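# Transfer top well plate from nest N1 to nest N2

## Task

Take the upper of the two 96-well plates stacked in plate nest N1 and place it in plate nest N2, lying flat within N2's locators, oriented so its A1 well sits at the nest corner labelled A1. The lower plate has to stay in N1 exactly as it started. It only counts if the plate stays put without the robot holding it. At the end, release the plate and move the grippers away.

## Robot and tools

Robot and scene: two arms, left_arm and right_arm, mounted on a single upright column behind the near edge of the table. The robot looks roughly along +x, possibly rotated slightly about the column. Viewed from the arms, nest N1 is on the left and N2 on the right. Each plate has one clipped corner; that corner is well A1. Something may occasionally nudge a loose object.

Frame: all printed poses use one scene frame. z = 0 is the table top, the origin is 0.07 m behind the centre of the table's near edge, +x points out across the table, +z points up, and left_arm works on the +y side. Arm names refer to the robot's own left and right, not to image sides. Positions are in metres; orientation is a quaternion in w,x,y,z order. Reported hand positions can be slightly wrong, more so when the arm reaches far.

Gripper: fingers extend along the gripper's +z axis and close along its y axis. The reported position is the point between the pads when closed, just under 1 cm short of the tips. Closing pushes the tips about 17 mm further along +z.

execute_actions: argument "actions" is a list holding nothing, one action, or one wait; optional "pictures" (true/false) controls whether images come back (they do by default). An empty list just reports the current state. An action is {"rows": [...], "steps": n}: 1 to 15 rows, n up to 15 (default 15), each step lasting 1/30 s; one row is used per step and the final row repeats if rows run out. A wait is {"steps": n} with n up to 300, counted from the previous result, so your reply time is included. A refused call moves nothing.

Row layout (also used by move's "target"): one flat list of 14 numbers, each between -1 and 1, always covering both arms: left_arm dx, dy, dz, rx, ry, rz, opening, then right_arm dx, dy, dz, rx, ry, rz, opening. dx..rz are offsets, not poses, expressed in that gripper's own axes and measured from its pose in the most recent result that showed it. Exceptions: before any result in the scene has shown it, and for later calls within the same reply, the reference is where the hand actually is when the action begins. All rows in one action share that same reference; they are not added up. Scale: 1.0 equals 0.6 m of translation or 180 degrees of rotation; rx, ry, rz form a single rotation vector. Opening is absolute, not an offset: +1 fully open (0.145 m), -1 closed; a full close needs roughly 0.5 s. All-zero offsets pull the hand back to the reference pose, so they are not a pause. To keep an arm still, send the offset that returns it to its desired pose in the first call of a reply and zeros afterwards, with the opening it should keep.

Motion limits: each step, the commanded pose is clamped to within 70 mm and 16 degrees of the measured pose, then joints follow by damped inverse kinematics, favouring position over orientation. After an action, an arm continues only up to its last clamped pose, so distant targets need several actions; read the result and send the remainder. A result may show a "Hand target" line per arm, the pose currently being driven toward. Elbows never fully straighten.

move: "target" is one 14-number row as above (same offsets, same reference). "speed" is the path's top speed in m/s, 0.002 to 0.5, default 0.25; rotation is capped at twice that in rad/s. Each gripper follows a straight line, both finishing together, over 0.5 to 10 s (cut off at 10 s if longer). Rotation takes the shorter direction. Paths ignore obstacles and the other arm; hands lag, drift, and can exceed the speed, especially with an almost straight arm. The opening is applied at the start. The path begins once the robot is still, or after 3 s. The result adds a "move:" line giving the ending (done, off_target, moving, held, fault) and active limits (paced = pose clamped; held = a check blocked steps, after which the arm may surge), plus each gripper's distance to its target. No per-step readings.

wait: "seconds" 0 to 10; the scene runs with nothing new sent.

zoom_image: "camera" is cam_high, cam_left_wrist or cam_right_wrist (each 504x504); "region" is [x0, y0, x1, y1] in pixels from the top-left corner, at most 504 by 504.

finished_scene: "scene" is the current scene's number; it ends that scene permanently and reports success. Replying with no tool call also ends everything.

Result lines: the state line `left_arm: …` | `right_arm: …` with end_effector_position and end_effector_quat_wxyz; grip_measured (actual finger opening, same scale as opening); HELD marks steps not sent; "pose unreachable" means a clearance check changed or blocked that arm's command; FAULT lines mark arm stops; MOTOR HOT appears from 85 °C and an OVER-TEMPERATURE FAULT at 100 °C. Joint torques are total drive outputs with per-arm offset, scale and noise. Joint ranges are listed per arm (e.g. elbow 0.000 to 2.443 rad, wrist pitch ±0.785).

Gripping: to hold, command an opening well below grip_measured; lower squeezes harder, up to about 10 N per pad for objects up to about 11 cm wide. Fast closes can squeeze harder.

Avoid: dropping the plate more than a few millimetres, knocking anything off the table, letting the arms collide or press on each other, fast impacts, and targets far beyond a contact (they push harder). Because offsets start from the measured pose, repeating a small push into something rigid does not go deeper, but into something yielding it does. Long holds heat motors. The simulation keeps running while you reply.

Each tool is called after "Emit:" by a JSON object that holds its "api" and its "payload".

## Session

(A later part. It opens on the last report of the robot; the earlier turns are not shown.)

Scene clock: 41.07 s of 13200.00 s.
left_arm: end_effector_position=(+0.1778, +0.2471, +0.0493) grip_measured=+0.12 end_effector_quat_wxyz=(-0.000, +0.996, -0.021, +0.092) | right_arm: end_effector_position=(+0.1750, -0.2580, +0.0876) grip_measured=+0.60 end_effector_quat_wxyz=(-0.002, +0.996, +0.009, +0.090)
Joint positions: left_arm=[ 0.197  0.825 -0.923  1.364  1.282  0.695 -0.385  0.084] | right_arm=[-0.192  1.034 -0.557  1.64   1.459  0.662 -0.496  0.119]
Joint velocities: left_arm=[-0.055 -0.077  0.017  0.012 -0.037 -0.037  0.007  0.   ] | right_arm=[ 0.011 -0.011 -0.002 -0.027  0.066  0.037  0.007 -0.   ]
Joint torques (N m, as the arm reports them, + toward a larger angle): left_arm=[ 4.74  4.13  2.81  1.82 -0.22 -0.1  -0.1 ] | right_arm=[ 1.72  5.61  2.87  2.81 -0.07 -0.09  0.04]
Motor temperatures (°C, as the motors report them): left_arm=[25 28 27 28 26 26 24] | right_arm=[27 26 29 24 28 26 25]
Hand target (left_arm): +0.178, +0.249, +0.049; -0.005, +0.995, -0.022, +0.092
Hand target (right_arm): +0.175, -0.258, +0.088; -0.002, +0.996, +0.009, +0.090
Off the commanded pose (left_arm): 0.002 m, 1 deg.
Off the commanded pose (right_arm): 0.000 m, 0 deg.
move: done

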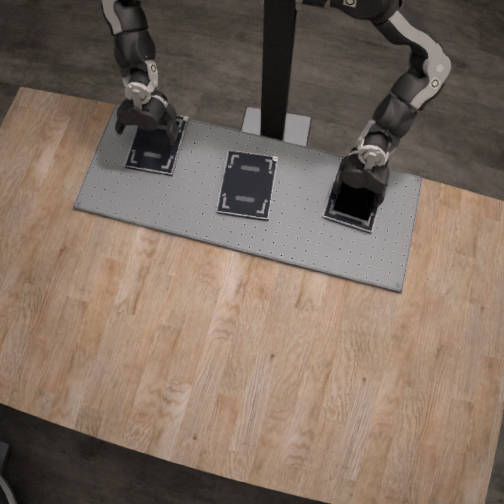

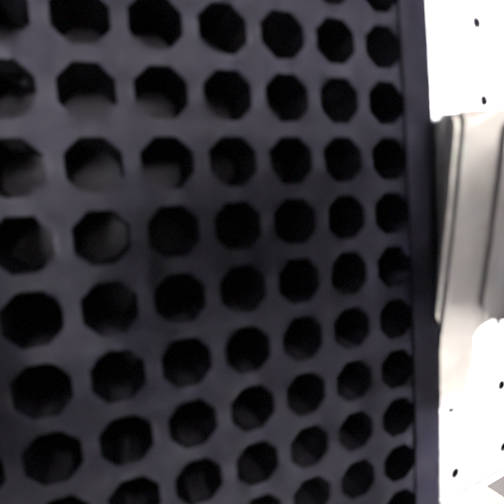

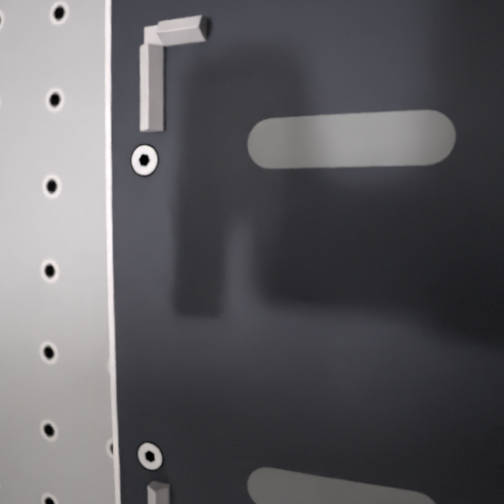

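Gripped. Squeeze more and lift 12 mm.

Emit:
{"api": "move", "payload": {"target": [0.004,0,-0.02,0,0,0,-0.2,0,0,0,0,0,0,0.6], "speed": 0.01}}

Emit:
{"api": "zoom_image", "payload": {"camera": "cam_high", "region": [310, 140, 410, 240]}}

Scene clock: 43.27 s of 13200.00 s.
left_arm: end_effector_position=(+0.1768, +0.2454, +0.0602) grip_measured=+0.12 end_effector_quat_wxyz=(+0.003, +0.996, -0.022, +0.091) | right_arm: end_effector_position=(+0.1750, -0.2580, +0.0876) grip_measured=+0.60 end_effector_quat_wxyz=(-0.002, +0.996, +0.009, +0.090)
Joint positions: left_arm=[ 0.197  0.863 -0.923  1.43   1.333  0.71  -0.423  0.084] | right_arm=[-0.192  1.034 -0.557  1.64   1.459  0.662 -0.496  0.119]
Joint velocities: left_arm=[-0.011 -0.077 -0.007  0.002  0.051  0.022 -0.081 -0.   ] | right_arm=[-0.011 -0.011 -0.007 -0.007  0.051 -0.037  0.066 -0.   ]
Joint torques (N m, as the arm reports them, + toward a larger angle): left_arm=[ 5.01  4.79  3.6   3.01 -0.09  0.02 -0.13] | right_arm=[ 1.8   5.65  2.82  2.8  -0.08 -0.1   0.04]
Motor temperatures (°C, as the motors report them): left_arm=[25 28 27 28 26 26 24] | right_arm=[28 26 29 24 28 26 25]
Hand target (left_arm): +0.178, +0.247, +0.061; -0.000, +0.996, -0.021, +0.092
Hand target (right_arm): +0.175, -0.258, +0.088; -0.002, +0.996, +0.009, +0.090
Off the commanded pose (left_arm): 0.002 m, 0 deg.
Off the commanded pose (right_arm): 0.000 m, 0 deg.
move: done

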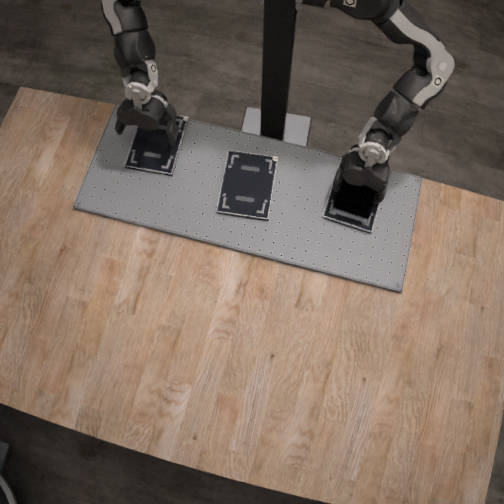

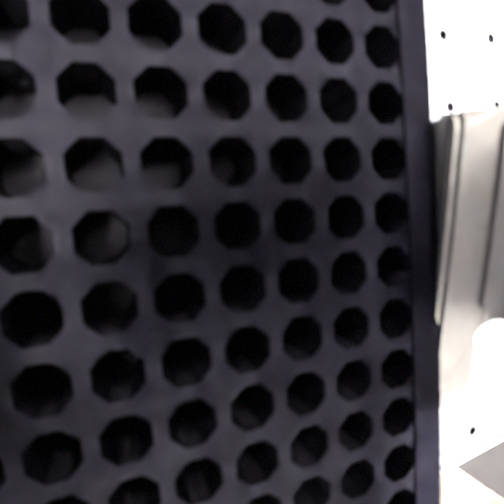

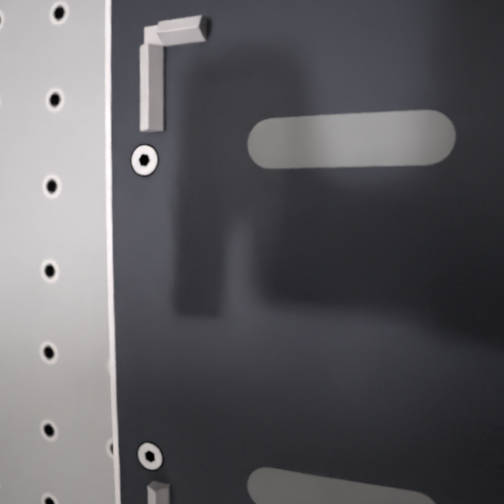

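Region (310, 140, 410, 240) of cam_high's 504x504 image, scaled by 5.040, with more detail than that image has.

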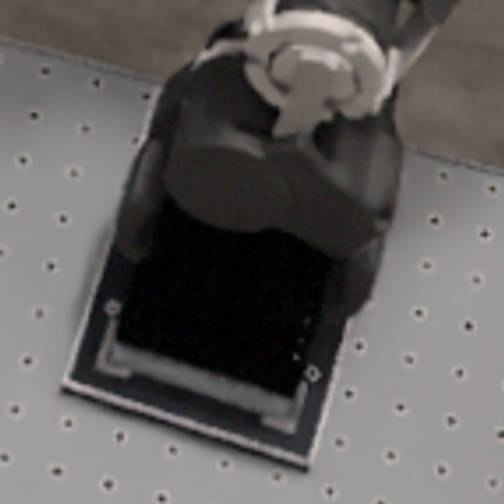

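Emit:
{"api": "move", "payload": {"target": [0.073,0.414,0.005,0,0,-0.03,-0.2,0,0.08,0,0,0,0,0.6], "speed": 0.08}}

Emit:
{"api": "zoom_image", "payload": {"camera": "cam_high", "region": [200, 130, 300, 230]}}

Scene clock: 48.03 s of 13200.00 s.
left_arm: end_effector_position=(+0.2087, -0.0074, +0.0687) grip_measured=+0.12 end_effector_quat_wxyz=(+0.012, +0.996, +0.018, +0.092) | right_arm: end_effector_position=(+0.1780, -0.3051, +0.0880) grip_measured=+0.60 end_effector_quat_wxyz=(-0.001, +0.996, +0.009, +0.092)
Joint positions: left_arm=[ 0.272 -0.048 -0.927  1.171  1.366  0.661 -1.143  0.084] | right_arm=[-0.2    1.139 -0.557  1.506  1.4    0.625 -0.258  0.119]
Joint velocities: left_arm=[ 0.033 -0.033  0.002  0.012 -0.022 -0.051 -0.022 -0.   ] | right_arm=[-0.077 -0.011 -0.012  0.002 -0.037  0.037 -0.022  0.   ]
Joint torques (N m, as the arm reports them, + toward a larger angle): left_arm=[ 5.79 -3.36  1.29  3.54 -0.25 -0.08 -0.1 ] | right_arm=[ 1.32  7.12  2.83  1.61 -0.11 -0.18  0.19]
Motor temperatures (°C, as the motors report them): left_arm=[26 28 27 28 26 26 24] | right_arm=[28 26 29 24 28 26 25]
Hand target (left_arm): +0.210, -0.005, +0.069; +0.007, +0.995, +0.020, +0.093
Hand target (right_arm): +0.177, -0.305, +0.087; -0.002, +0.996, +0.010, +0.091
Off the commanded pose (left_arm): 0.004 m, 1 deg.
Off the commanded pose (right_arm): 0.002 m, 0 deg.
move: off_target (left_arm)

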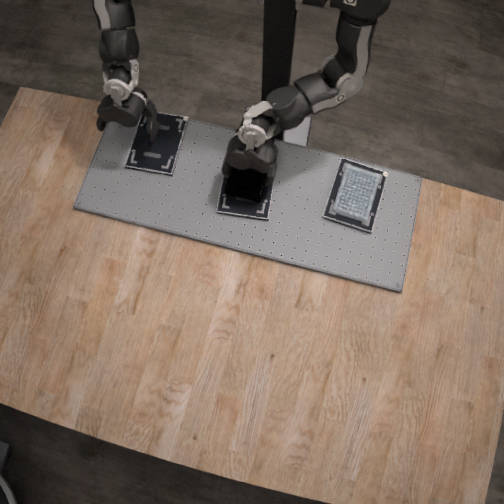

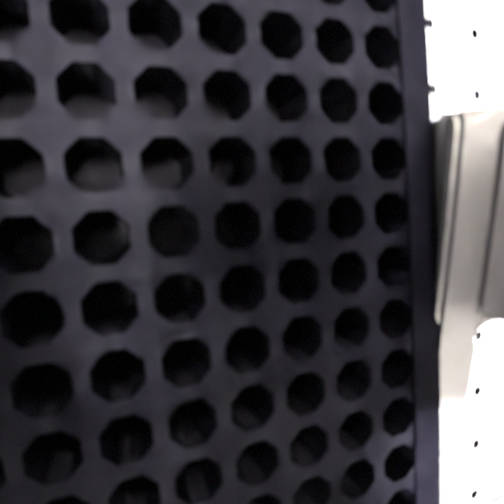

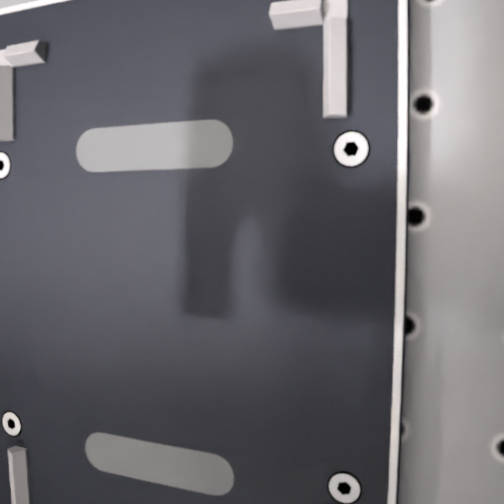

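Region (200, 130, 300, 230) of cam_high's 504x504 image, scaled by 5.040, with more detail than that image has.

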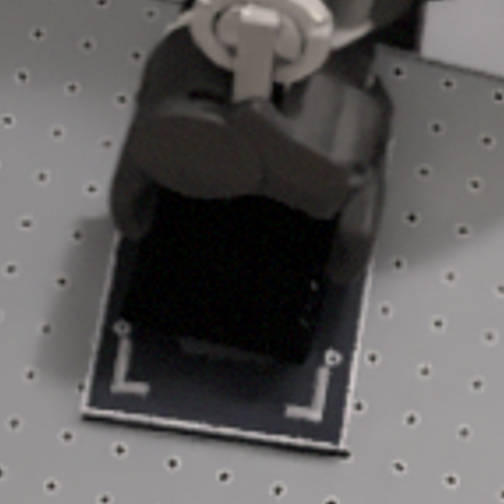

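Emit:
{"api": "move", "payload": {"target": [-0.006,-0.005,0.031,0.008,0,-0.015,-0.2,0,0,0,0,0,0,0.6], "speed": 0.02}}

Emit:
{"api": "zoom_image", "payload": {"camera": "cam_high", "region": [205, 160, 285, 230]}}

Scene clock: 51.47 s of 13200.00 s.
left_arm: end_effector_position=(+0.2070, -0.0031, +0.0490) grip_measured=+0.12 end_effector_quat_wxyz=(-0.002, +0.995, +0.043, +0.088) | right_arm: end_effector_position=(+0.1780, -0.3051, +0.0880) grip_measured=+0.60 end_effector_quat_wxyz=(-0.001, +0.996, +0.009, +0.092)
Joint positions: left_arm=[ 0.277 -0.076 -0.928  1.05   1.32   0.593 -1.079  0.084] | right_arm=[-0.2    1.139 -0.557  1.506  1.4    0.625 -0.258  0.119]
Joint velocities: left_arm=[-0.011 -0.055 -0.002 -0.002 -0.022 -0.007 -0.022  0.   ] | right_arm=[ 0.055 -0.055  0.017 -0.017 -0.007  0.037 -0.022 -0.   ]
Joint torques (N m, as the arm reports them, + toward a larger angle): left_arm=[ 6.17 -4.14  0.71  3.49 -0.22 -0.11  0.25] | right_arm=[ 1.75  6.74  3.01  2.03 -0.04 -0.09  0.03]
Motor temperatures (°C, as the motors report them): left_arm=[26 28 27 28 26 26 24] | right_arm=[28 27 29 24 28 26 25]
Hand target (left_arm): +0.209, -0.005, +0.050; +0.001, +0.995, +0.043, +0.091
Hand target (right_arm): +0.178, -0.305, +0.088; -0.001, +0.996, +0.009, +0.092
Off the commanded pose (left_arm): 0.002 m, 1 deg.
Off the commanded pose (right_arm): 0.000 m, 0 deg.
move: done

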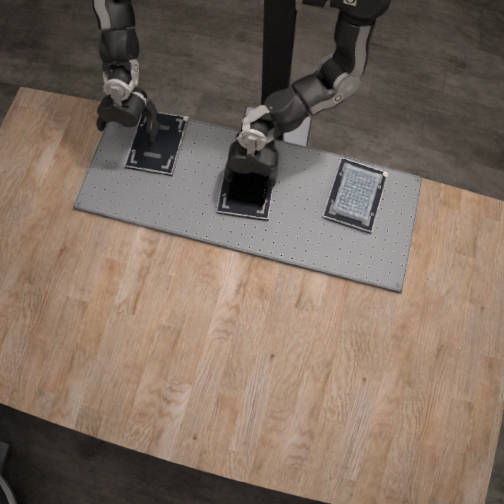

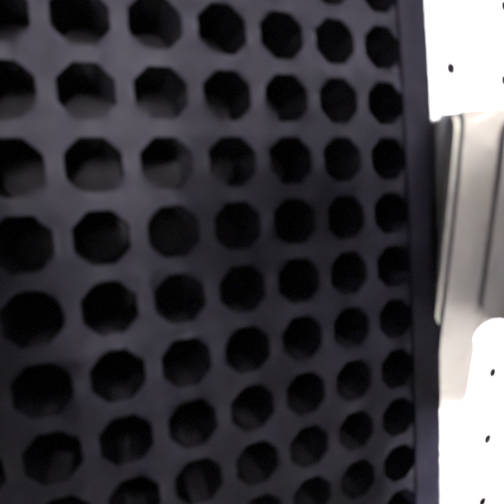

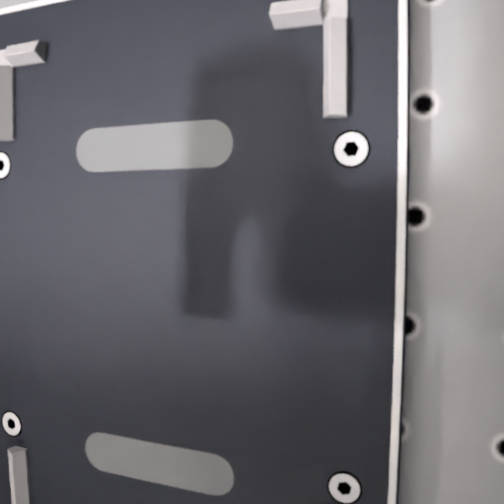

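Region (205, 160, 285, 230) of cam_high's 504x504 image, scaled by 6.300, with more detail than that image has; it fills the top 441 rows of this view, and the rest is white.

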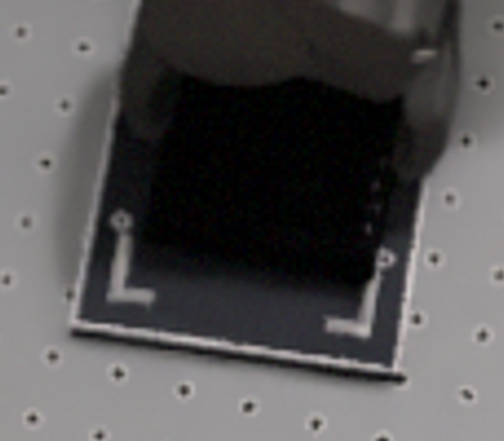

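Emit:
{"api": "move", "payload": {"target": [0.019,0.005,0.008,0,0,0,-0.2,0,0,0,0,0,0,0.6], "speed": 0.02}}

Emit:
{"api": "zoom_image", "payload": {"camera": "cam_high", "region": [205, 160, 285, 230]}}

Scene clock: 53.73 s of 13200.00 s.
left_arm: end_effector_position=(+0.2184, -0.0030, +0.0459) grip_measured=+0.12 end_effector_quat_wxyz=(-0.006, +0.995, +0.044, +0.087) | right_arm: end_effector_position=(+0.1780, -0.3051, +0.0880) grip_measured=+0.60 end_effector_quat_wxyz=(-0.001, +0.996, +0.009, +0.092)
Joint positions: left_arm=[ 0.327 -0.103 -0.928  0.963  1.32   0.593 -1.043  0.084] | right_arm=[-0.2    1.139 -0.557  1.506  1.4    0.625 -0.258  0.119]
Joint velocities: left_arm=[ 0.011  0.055  0.007  0.012 -0.037 -0.037 -0.051 -0.   ] | right_arm=[-0.055  0.055 -0.017 -0.027 -0.007 -0.022 -0.007  0.   ]
Joint torques (N m, as the arm reports them, + toward a larger angle): left_arm=[ 6.43 -4.11  0.87  3.31 -0.2  -0.01  0.28] | right_arm=[ 1.81  6.76  3.01  2.04 -0.05 -0.09  0.04]
Motor temperatures (°C, as the motors report them): left_arm=[26 28 27 28 26 26 24] | right_arm=[28 27 29 24 28 26 25]
Hand target (left_arm): +0.219, -0.005, +0.046; -0.002, +0.995, +0.043, +0.088
Hand target (right_arm): +0.178, -0.305, +0.088; -0.001, +0.996, +0.009, +0.092
Off the commanded pose (left_arm): 0.002 m, 0 deg.
Off the commanded pose (right_arm): 0.000 m, 0 deg.
move: done

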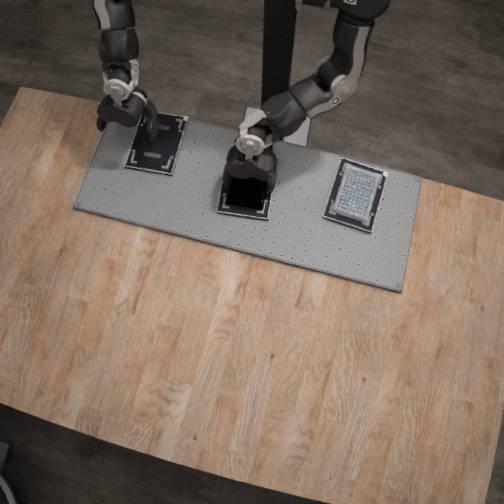

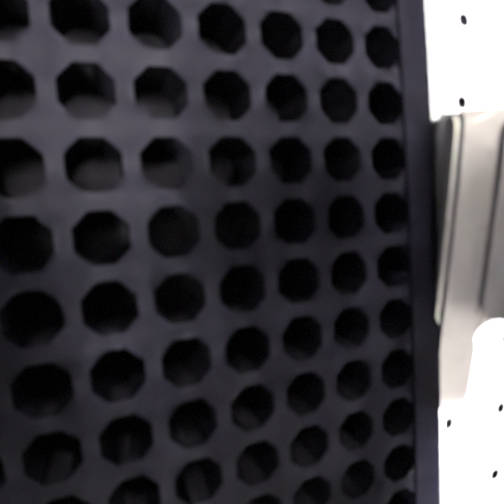

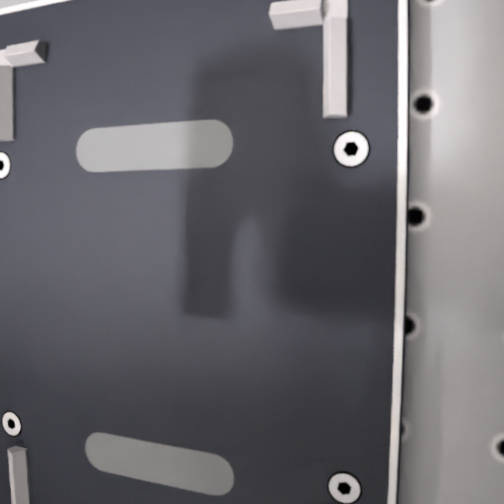

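Region (205, 160, 285, 230) of cam_high's 504x504 image, scaled by 6.300, with more detail than that image has; it fills the top 441 rows of this view, and the rest is white.

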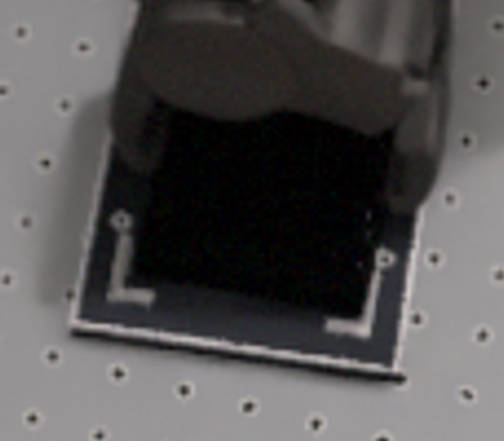

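Emit:
{"api": "move", "payload": {"target": [-0.001,0.008,0.006,-0.004,0,-0.01,-0.2,0,0,0,0,0,0,0.6], "speed": 0.01}}

Emit:
{"api": "zoom_image", "payload": {"camera": "cam_high", "region": [205, 160, 285, 230]}}

Scene clock: 56.40 s of 13200.00 s.
left_arm: end_effector_position=(+0.2178, -0.0042, +0.0420) grip_measured=+0.12 end_effector_quat_wxyz=(-0.007, +0.995, +0.055, +0.087) | right_arm: end_effector_position=(+0.1780, -0.3051, +0.0880) grip_measured=+0.60 end_effector_quat_wxyz=(-0.001, +0.996, +0.009, +0.092)
Joint positions: left_arm=[ 0.33  -0.117 -0.927  0.929  1.317  0.565 -1.033  0.084] | right_arm=[-0.2    1.139 -0.557  1.506  1.4    0.625 -0.258  0.119]
Joint velocities: left_arm=[ 0.011 -0.099  0.007  0.012  0.095  0.007 -0.066 -0.   ] | right_arm=[-0.143  0.033 -0.007 -0.002  0.037  0.022  0.007 -0.   ]
Joint torques (N m, as the arm reports them, + toward a larger angle): left_arm=[ 6.26 -4.43  1.59  3.04 -0.13 -0.21  0.54] | right_arm=[ 1.8   6.8   3.02  2.04 -0.05 -0.1   0.03]
Motor temperatures (°C, as the motors report them): left_arm=[26 28 27 28 26 26 24] | right_arm=[28 27 29 24 28 26 25]
Hand target (left_arm): +0.219, -0.008, +0.042; +0.002, +0.994, +0.059, +0.088
Hand target (right_arm): +0.178, -0.305, +0.088; -0.001, +0.996, +0.009, +0.092
Off the commanded pose (left_arm): 0.004 m, 1 deg.
Off the commanded pose (right_arm): 0.000 m, 0 deg.
move: off_target (left_arm)

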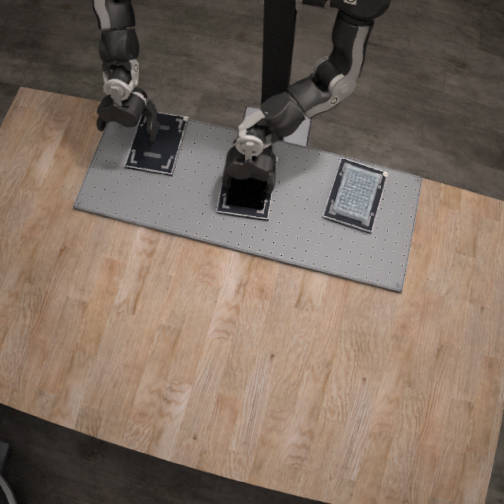

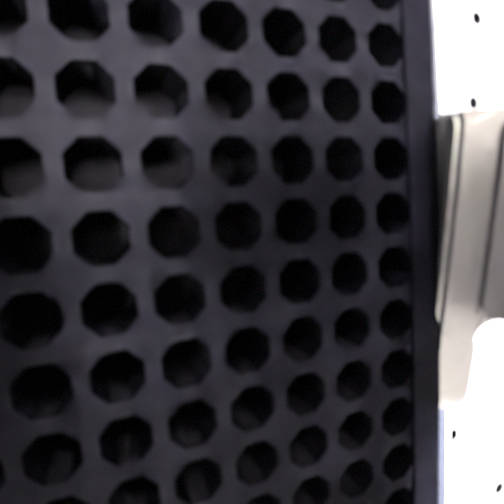

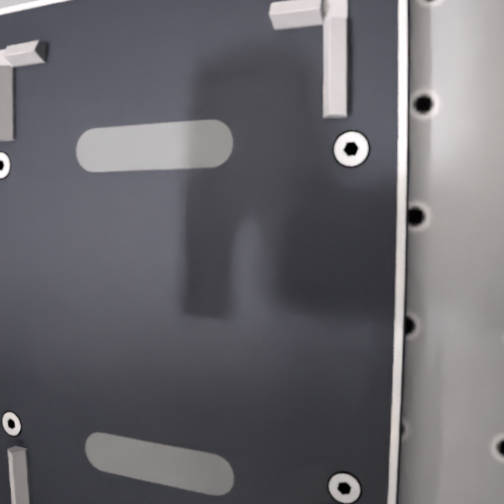

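Region (205, 160, 285, 230) of cam_high's 504x504 image, scaled by 6.300, with more detail than that image has; it fills the top 441 rows of this view, and the rest is white.

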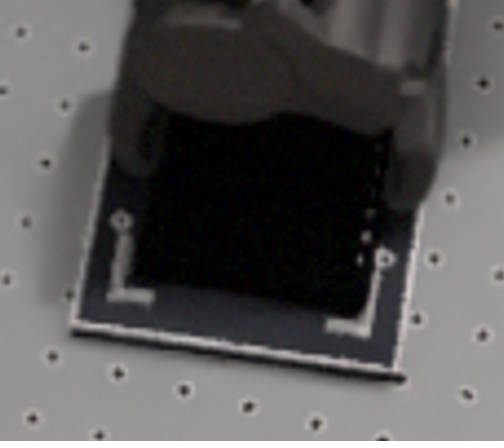

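Emit:
{"api": "move", "payload": {"target": [0,0,0,0,0,0,0.4,0,0,0,0,0,0,0.6], "speed": 0.01}}

Emit:
{"api": "move", "payload": {"target": [0.01,0,-0.055,0,0,0,0.4,0,0,0,0,0,0,0.6], "speed": 0.05}}

Emit:
{"api": "move", "payload": {"target": [-0.03,-0.5,-0.03,0,0.03,0,0.4,0,0,0,0,0,0,0.6], "speed": 0.2}}

Emit:
{"api": "zoom_image", "payload": {"camera": "cam_high", "region": [200, 135, 295, 230]}}

Scene clock: 58.23 s of 13200.00 s.
left_arm: end_effector_position=(+0.2178, -0.0042, +0.0420) grip_measured=+0.40 end_effector_quat_wxyz=(-0.007, +0.995, +0.055, +0.087) | right_arm: end_effector_position=(+0.1780, -0.3051, +0.0880) grip_measured=+0.60 end_effector_quat_wxyz=(-0.001, +0.996, +0.009, +0.092)
Joint positions: left_arm=[ 0.33  -0.117 -0.927  0.929  1.317  0.565 -1.034  0.105] | right_arm=[-0.2    1.139 -0.557  1.506  1.4    0.625 -0.258  0.119]
Joint velocities: left_arm=[-0.011  0.033  0.002  0.002  0.007  0.051 -0.007 -0.   ] | right_arm=[-0.099 -0.011 -0.007 -0.022 -0.051 -0.022 -0.022  0.   ]
Joint torques (N m, as the arm reports them, + toward a larger angle): left_arm=[ 5.83 -3.42  1.1   3.91 -0.19  0.01  0.07] | right_arm=[ 1.79  6.79  2.99  1.98 -0.05 -0.1   0.04]
Motor temperatures (°C, as the motors report them): left_arm=[26 28 27 28 26 26 24] | right_arm=[28 27 29 24 28 26 25]
Hand target (left_arm): +0.218, -0.004, +0.042; -0.007, +0.995, +0.055, +0.087
Hand target (right_arm): +0.178, -0.305, +0.088; -0.001, +0.996, +0.009, +0.092
Off the commanded pose (left_arm): 0.000 m, 0 deg.
Off the commanded pose (right_arm): 0.000 m, 0 deg.
move: done

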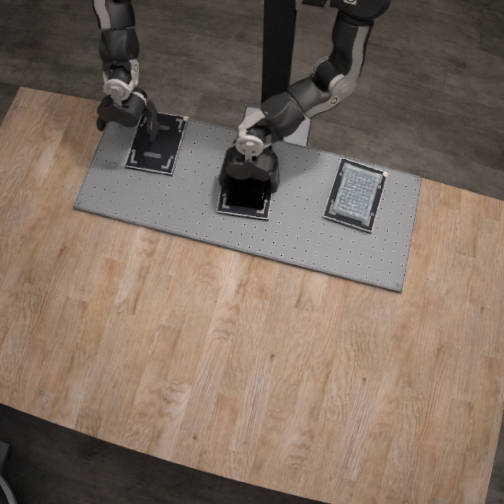

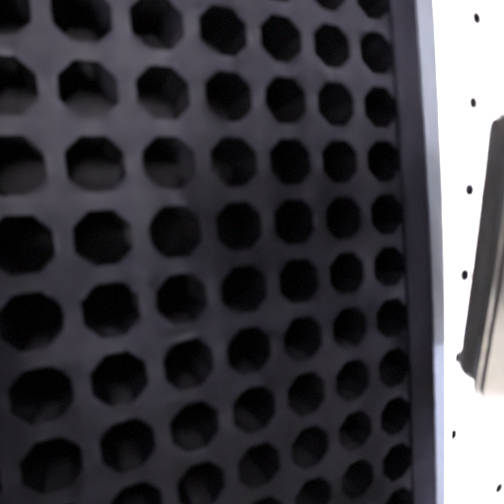

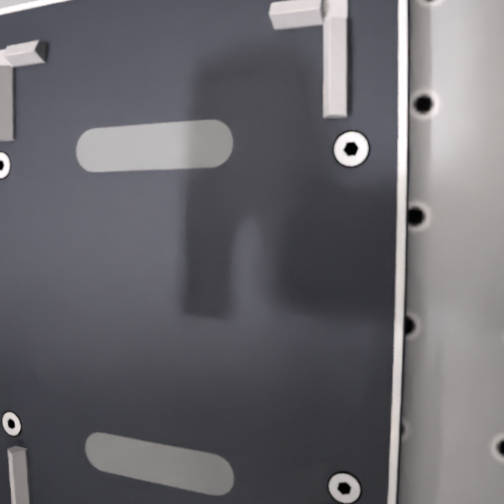

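Scene clock: 59.13 s of 13200.00 s.
left_arm: end_effector_position=(+0.2185, -0.0058, +0.0757) grip_measured=+0.40 end_effector_quat_wxyz=(-0.004, +0.995, +0.055, +0.088) | right_arm: end_effector_position=(+0.1780, -0.3051, +0.0880) grip_measured=+0.60 end_effector_quat_wxyz=(-0.001, +0.996, +0.009, +0.092)
Joint positions: left_arm=[ 0.29  -0.094 -0.873  1.143  1.378  0.643 -1.217  0.105] | right_arm=[-0.2    1.139 -0.557  1.506  1.4    0.625 -0.258  0.119]
Joint velocities: left_arm=[ 0.011 -0.055  0.017  0.012  0.007 -0.081 -0.007  0.   ] | right_arm=[ 0.055  0.011 -0.007 -0.007 -0.051 -0.007 -0.037 -0.   ]
Joint torques (N m, as the arm reports them, + toward a larger angle): left_arm=[ 5.25 -3.02  1.21  4.66 -0.15  0.13 -0.16] | right_arm=[ 1.81  6.78  2.99  1.99 -0.05 -0.1   0.04]
Motor temperatures (°C, as the motors report them): left_arm=[26 28 27 28 26 26 24] | right_arm=[28 27 29 24 28 26 25]
Hand target (left_arm): +0.218, -0.004, +0.076; -0.007, +0.995, +0.054, +0.087
Hand target (right_arm): +0.178, -0.305, +0.088; -0.001, +0.996, +0.009, +0.092
Off the commanded pose (left_arm): 0.002 m, 0 deg.
Off the commanded pose (right_arm): 0.000 m, 0 deg.
move: done

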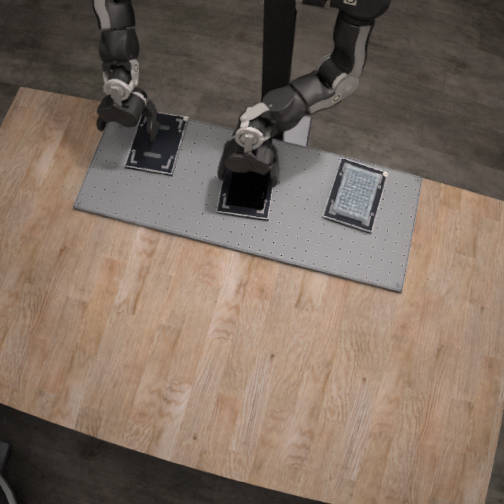

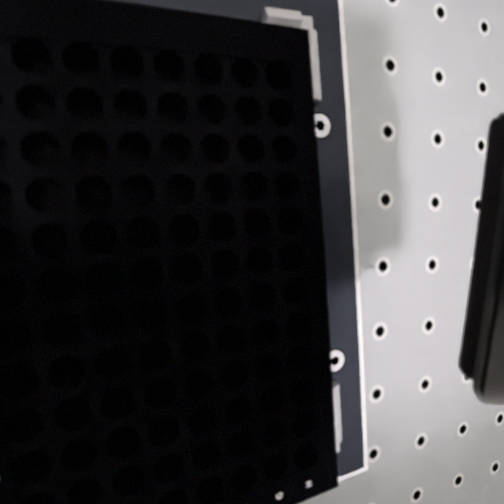

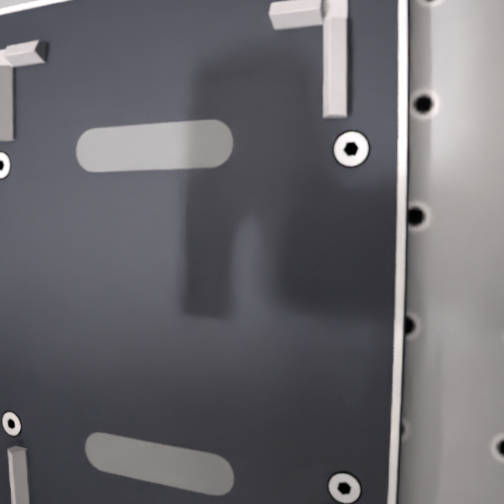

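Scene clock: 61.03 s of 13200.00 s.
left_arm: end_effector_position=(+0.1600, +0.2916, +0.0854) grip_measured=+0.40 end_effector_quat_wxyz=(-0.009, +0.990, +0.061, +0.130) | right_arm: end_effector_position=(+0.1780, -0.3051, +0.0880) grip_measured=+0.60 end_effector_quat_wxyz=(-0.001, +0.996, +0.009, +0.092)
Joint positions: left_arm=[-0.03   1.032 -0.698  1.554  1.422  0.594 -0.432  0.105] | right_arm=[-0.2    1.139 -0.557  1.506  1.4    0.625 -0.258  0.119]
Joint velocities: left_arm=[-0.011 -0.055 -0.007 -0.012 -0.007 -0.066 -0.051 -0.   ] | right_arm=[ 0.077 -0.033 -0.007 -0.012 -0.007  0.037  0.007 -0.   ]
Joint torques (N m, as the arm reports them, + toward a larger angle): left_arm=[ 3.74  5.09  3.38  2.37 -0.18 -0.19  0.27] | right_arm=[ 1.74  6.77  2.98  1.97 -0.05 -0.1   0.05]
Motor temperatures (°C, as the motors report them): left_arm=[26 28 27 28 26 26 24] | right_arm=[28 27 29 24 28 26 25]
Hand target (left_arm): +0.161, +0.290, +0.086; -0.005, +0.989, +0.061, +0.132
Hand target (right_arm): +0.178, -0.305, +0.088; -0.001, +0.996, +0.009, +0.092
Off the commanded pose (left_arm): 0.007 m, 1 deg.
Off the commanded pose (right_arm): 0.000 m, 0 deg.
move: off_target (left_arm)

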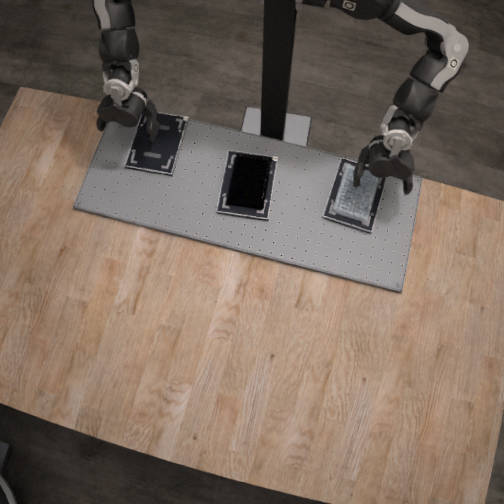

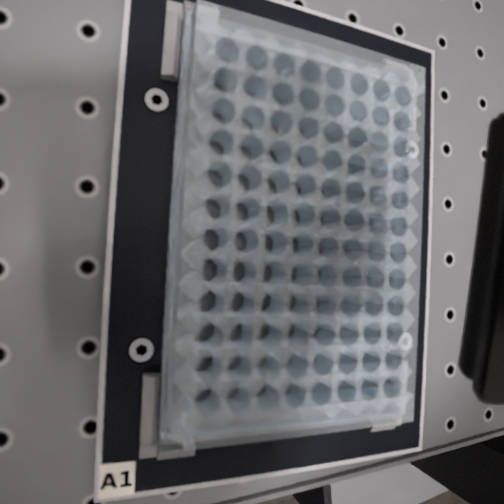

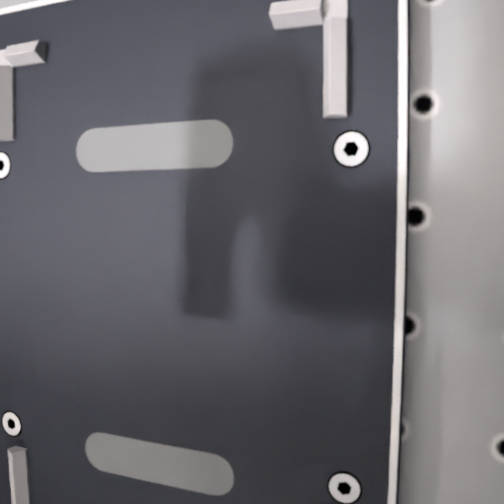

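Region (200, 135, 295, 230) of cam_high's 504x504 image, scaled by 5.305, with more detail than that image has.

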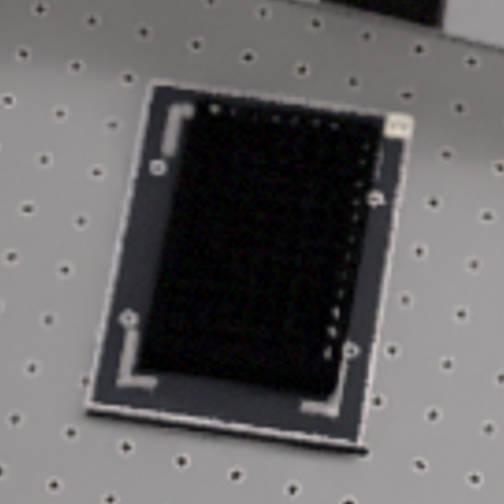

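Emit:
{"api": "move", "payload": {"target": [0,0,0,0,0,0,0.4,0.062,-0.466,0.048,0,0,-0.02,0.6], "speed": 0.15}}

Emit:
{"api": "zoom_image", "payload": {"camera": "cam_high", "region": [200, 135, 295, 230]}}

Scene clock: 64.73 s of 13200.00 s.
left_arm: end_effector_position=(+0.1600, +0.2916, +0.0854) grip_measured=+0.40 end_effector_quat_wxyz=(-0.009, +0.990, +0.061, +0.130) | right_arm: end_effector_position=(+0.2092, -0.0264, +0.0642) grip_measured=+0.60 end_effector_quat_wxyz=(-0.004, +0.996, +0.035, +0.084)
Joint positions: left_arm=[-0.03   1.032 -0.698  1.554  1.422  0.594 -0.432  0.105] | right_arm=[ 0.176  0.148 -0.793  1.346  1.371  0.746 -1.124  0.119]
Joint velocities: left_arm=[-0.011  0.033 -0.007 -0.017 -0.037 -0.022 -0.022  0.   ] | right_arm=[ 0.077 -0.099 -0.007  0.002 -0.022  0.022 -0.051 -0.   ]
Joint torques (N m, as the arm reports them, + toward a larger angle): left_arm=[ 3.71  5.11  3.09  2.18 -0.16 -0.08  0.06] | right_arm=[ 3.32 -2.02  1.34  3.99 -0.18 -0.11 -0.1 ]
Motor temperatures (°C, as the motors report them): left_arm=[26 28 27 28 26 26 24] | right_arm=[28 27 29 24 28 26 25]
Hand target (left_arm): +0.160, +0.292, +0.085; -0.009, +0.990, +0.061, +0.130
Hand target (right_arm): +0.209, -0.028, +0.063; -0.000, +0.996, +0.033, +0.084
Off the commanded pose (left_arm): 0.000 m, 0 deg.
Off the commanded pose (right_arm): 0.006 m, 1 deg.
move: off_target (right_arm)

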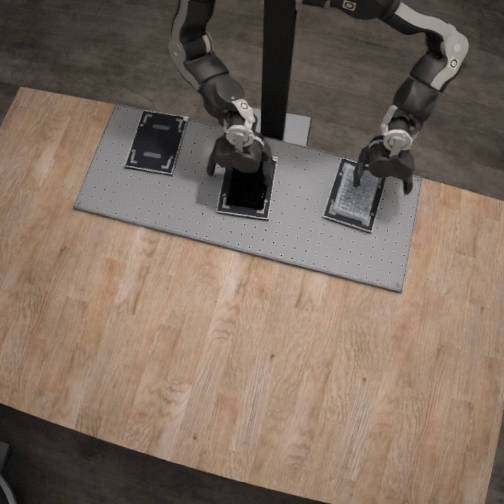

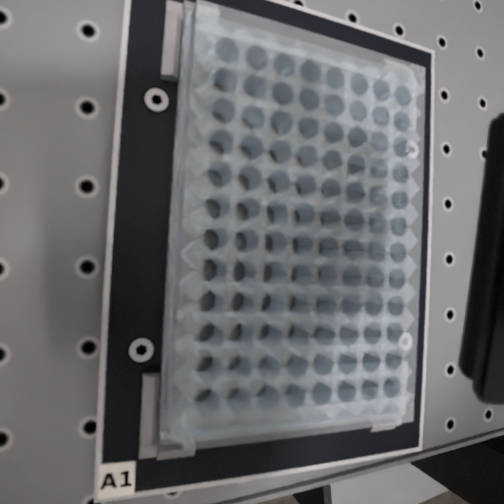

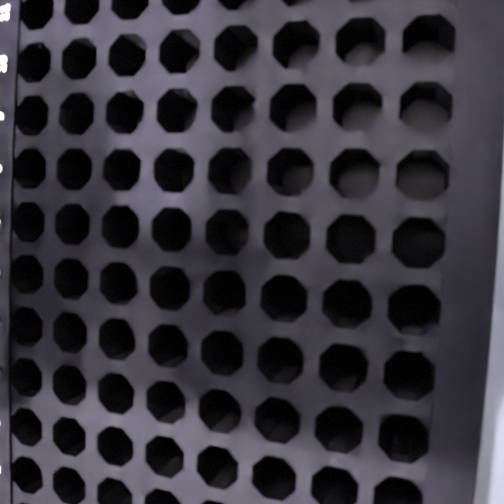

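Region (200, 135, 295, 230) of cam_high's 504x504 image, scaled by 5.305, with more detail than that image has.

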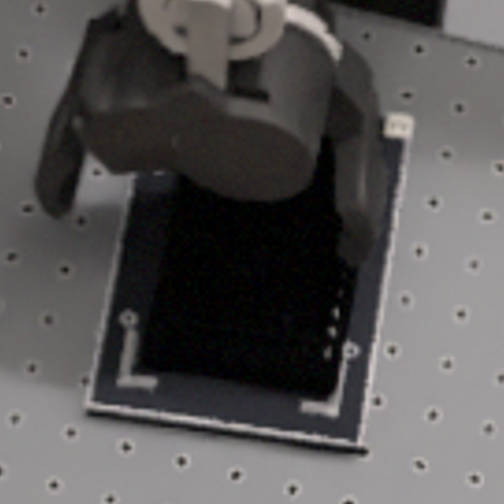

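Emit:
{"api": "move", "payload": {"target": [0,0,0,0,0,0,0.4,0.015,-0.034,0.002,0,0.004,0,0.6], "speed": 0.05}}

Emit:
{"api": "move", "payload": {"target": [0,0,0,0,0,0,0.4,-0.006,0,0.034,0,0,0,0.45], "speed": 0.02}}

Emit:
{"api": "zoom_image", "payload": {"camera": "cam_high", "region": [200, 135, 295, 230]}}

Scene clock: 66.57 s of 13200.00 s.
left_arm: end_effector_position=(+0.1600, +0.2916, +0.0854) grip_measured=+0.40 end_effector_quat_wxyz=(-0.009, +0.990, +0.061, +0.130) | right_arm: end_effector_position=(+0.2164, -0.0044, +0.0652) grip_measured=+0.60 end_effector_quat_wxyz=(-0.006, +0.995, +0.035, +0.090)
Joint positions: left_arm=[-0.03   1.032 -0.698  1.554  1.422  0.594 -0.432  0.105] | right_arm=[ 0.217  0.065 -0.804  1.266  1.339  0.729 -1.124  0.119]
Joint velocities: left_arm=[-0.011 -0.011  0.002 -0.032 -0.037  0.051 -0.022 -0.   ] | right_arm=[ 0.055 -0.055 -0.022 -0.002  0.051  0.037  0.066  0.   ]
Joint torques (N m, as the arm reports them, + toward a larger angle): left_arm=[ 3.68  5.18  3.2   2.14 -0.16 -0.09  0.05] | right_arm=[ 3.61 -2.16  0.96  3.8  -0.19 -0.11  0.1 ]
Motor temperatures (°C, as the motors report them): left_arm=[26 28 27 28 26 26 24] | right_arm=[28 27 29 24 28 26 25]
Hand target (left_arm): +0.160, +0.292, +0.085; -0.009, +0.990, +0.061, +0.130
Hand target (right_arm): +0.216, -0.005, +0.064; -0.004, +0.995, +0.035, +0.090
Off the commanded pose (left_arm): 0.000 m, 0 deg.
Off the commanded pose (right_arm): 0.001 m, 0 deg.
move: done

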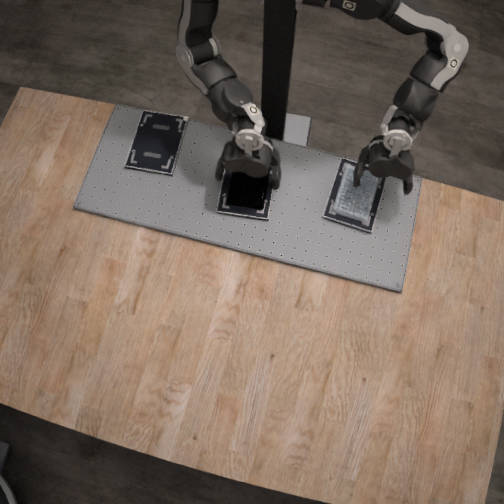

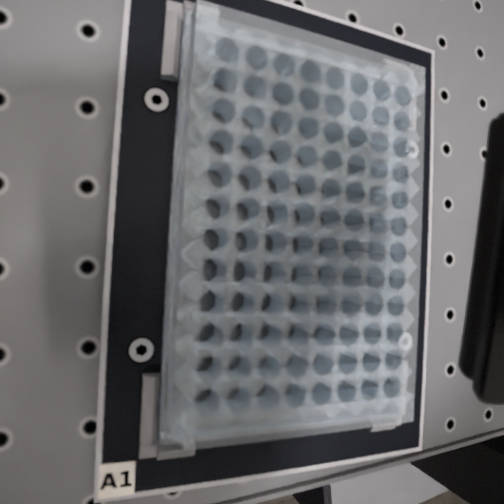

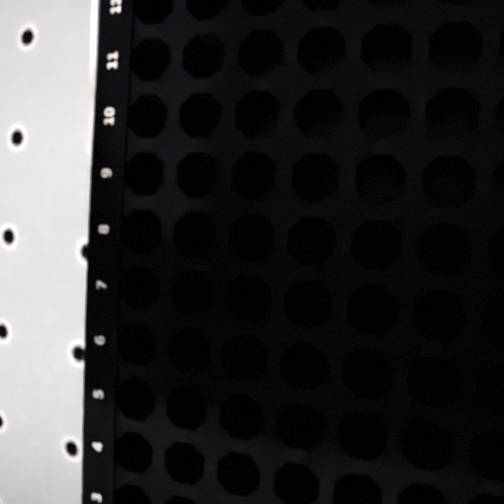

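Scene clock: 67.83 s of 13200.00 s.
left_arm: end_effector_position=(+0.1600, +0.2916, +0.0854) grip_measured=+0.40 end_effector_quat_wxyz=(-0.009, +0.990, +0.061, +0.130) | right_arm: end_effector_position=(+0.2165, -0.0048, +0.0449) grip_measured=+0.45 end_effector_quat_wxyz=(-0.005, +0.995, +0.035, +0.090)
Joint positions: left_arm=[-0.03   1.032 -0.698  1.554  1.422  0.594 -0.432  0.105] | right_arm=[ 0.24   0.053 -0.839  1.143  1.286  0.677 -1.012  0.108]
Joint velocities: left_arm=[ 0.011  0.077 -0.022 -0.002 -0.007 -0.051  0.022  0.   ] | right_arm=[ 0.011 -0.033 -0.012 -0.002  0.007  0.037 -0.037 -0.   ]
Joint torques (N m, as the arm reports them, + toward a larger angle): left_arm=[ 3.72  5.18  3.2   2.08 -0.16 -0.08  0.06] | right_arm=[ 4.01 -2.87  0.72  3.78 -0.17 -0.13  0.19]
Motor temperatures (°C, as the motors report them): left_arm=[26 28 27 28 26 26 24] | right_arm=[28 27 29 24 28 26 25]
Hand target (left_arm): +0.160, +0.292, +0.085; -0.009, +0.990, +0.061, +0.130
Hand target (right_arm): +0.217, -0.004, +0.045; -0.006, +0.995, +0.035, +0.090
Off the commanded pose (left_arm): 0.000 m, 0 deg.
Off the commanded pose (right_arm): 0.001 m, 0 deg.
move: done

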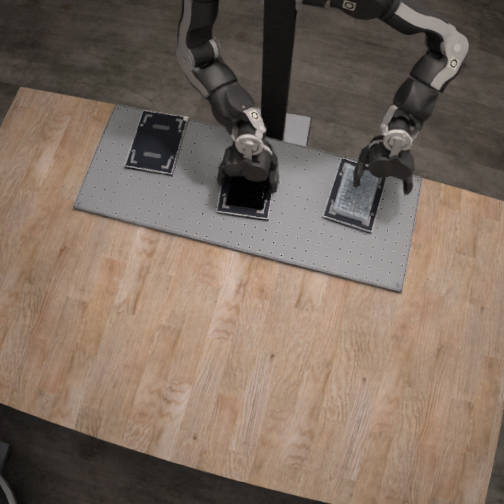

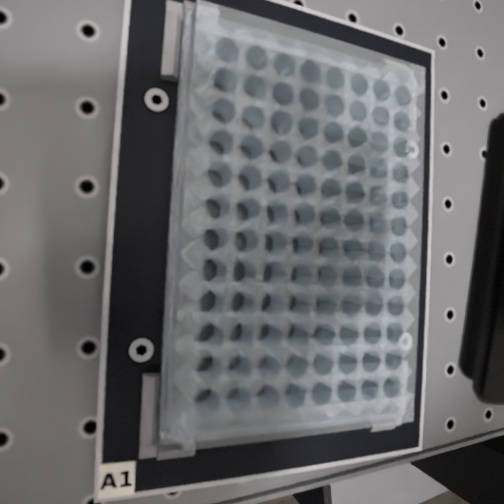

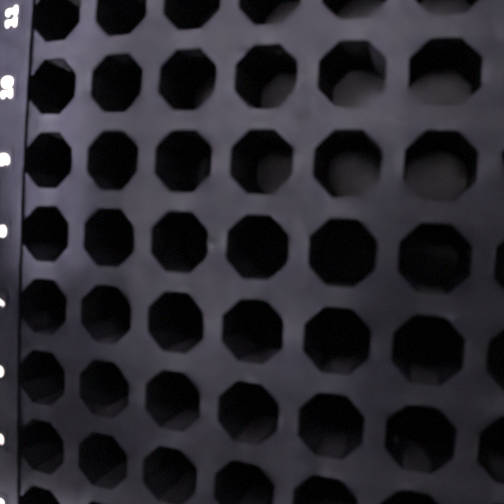

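Region (200, 135, 295, 230) of cam_high's 504x504 image, scaled by 5.305, with more detail than that image has.

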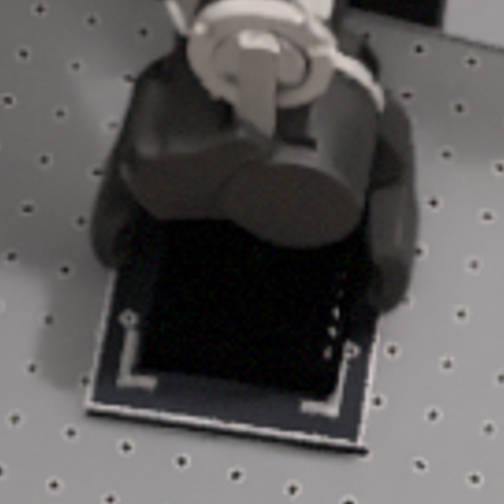

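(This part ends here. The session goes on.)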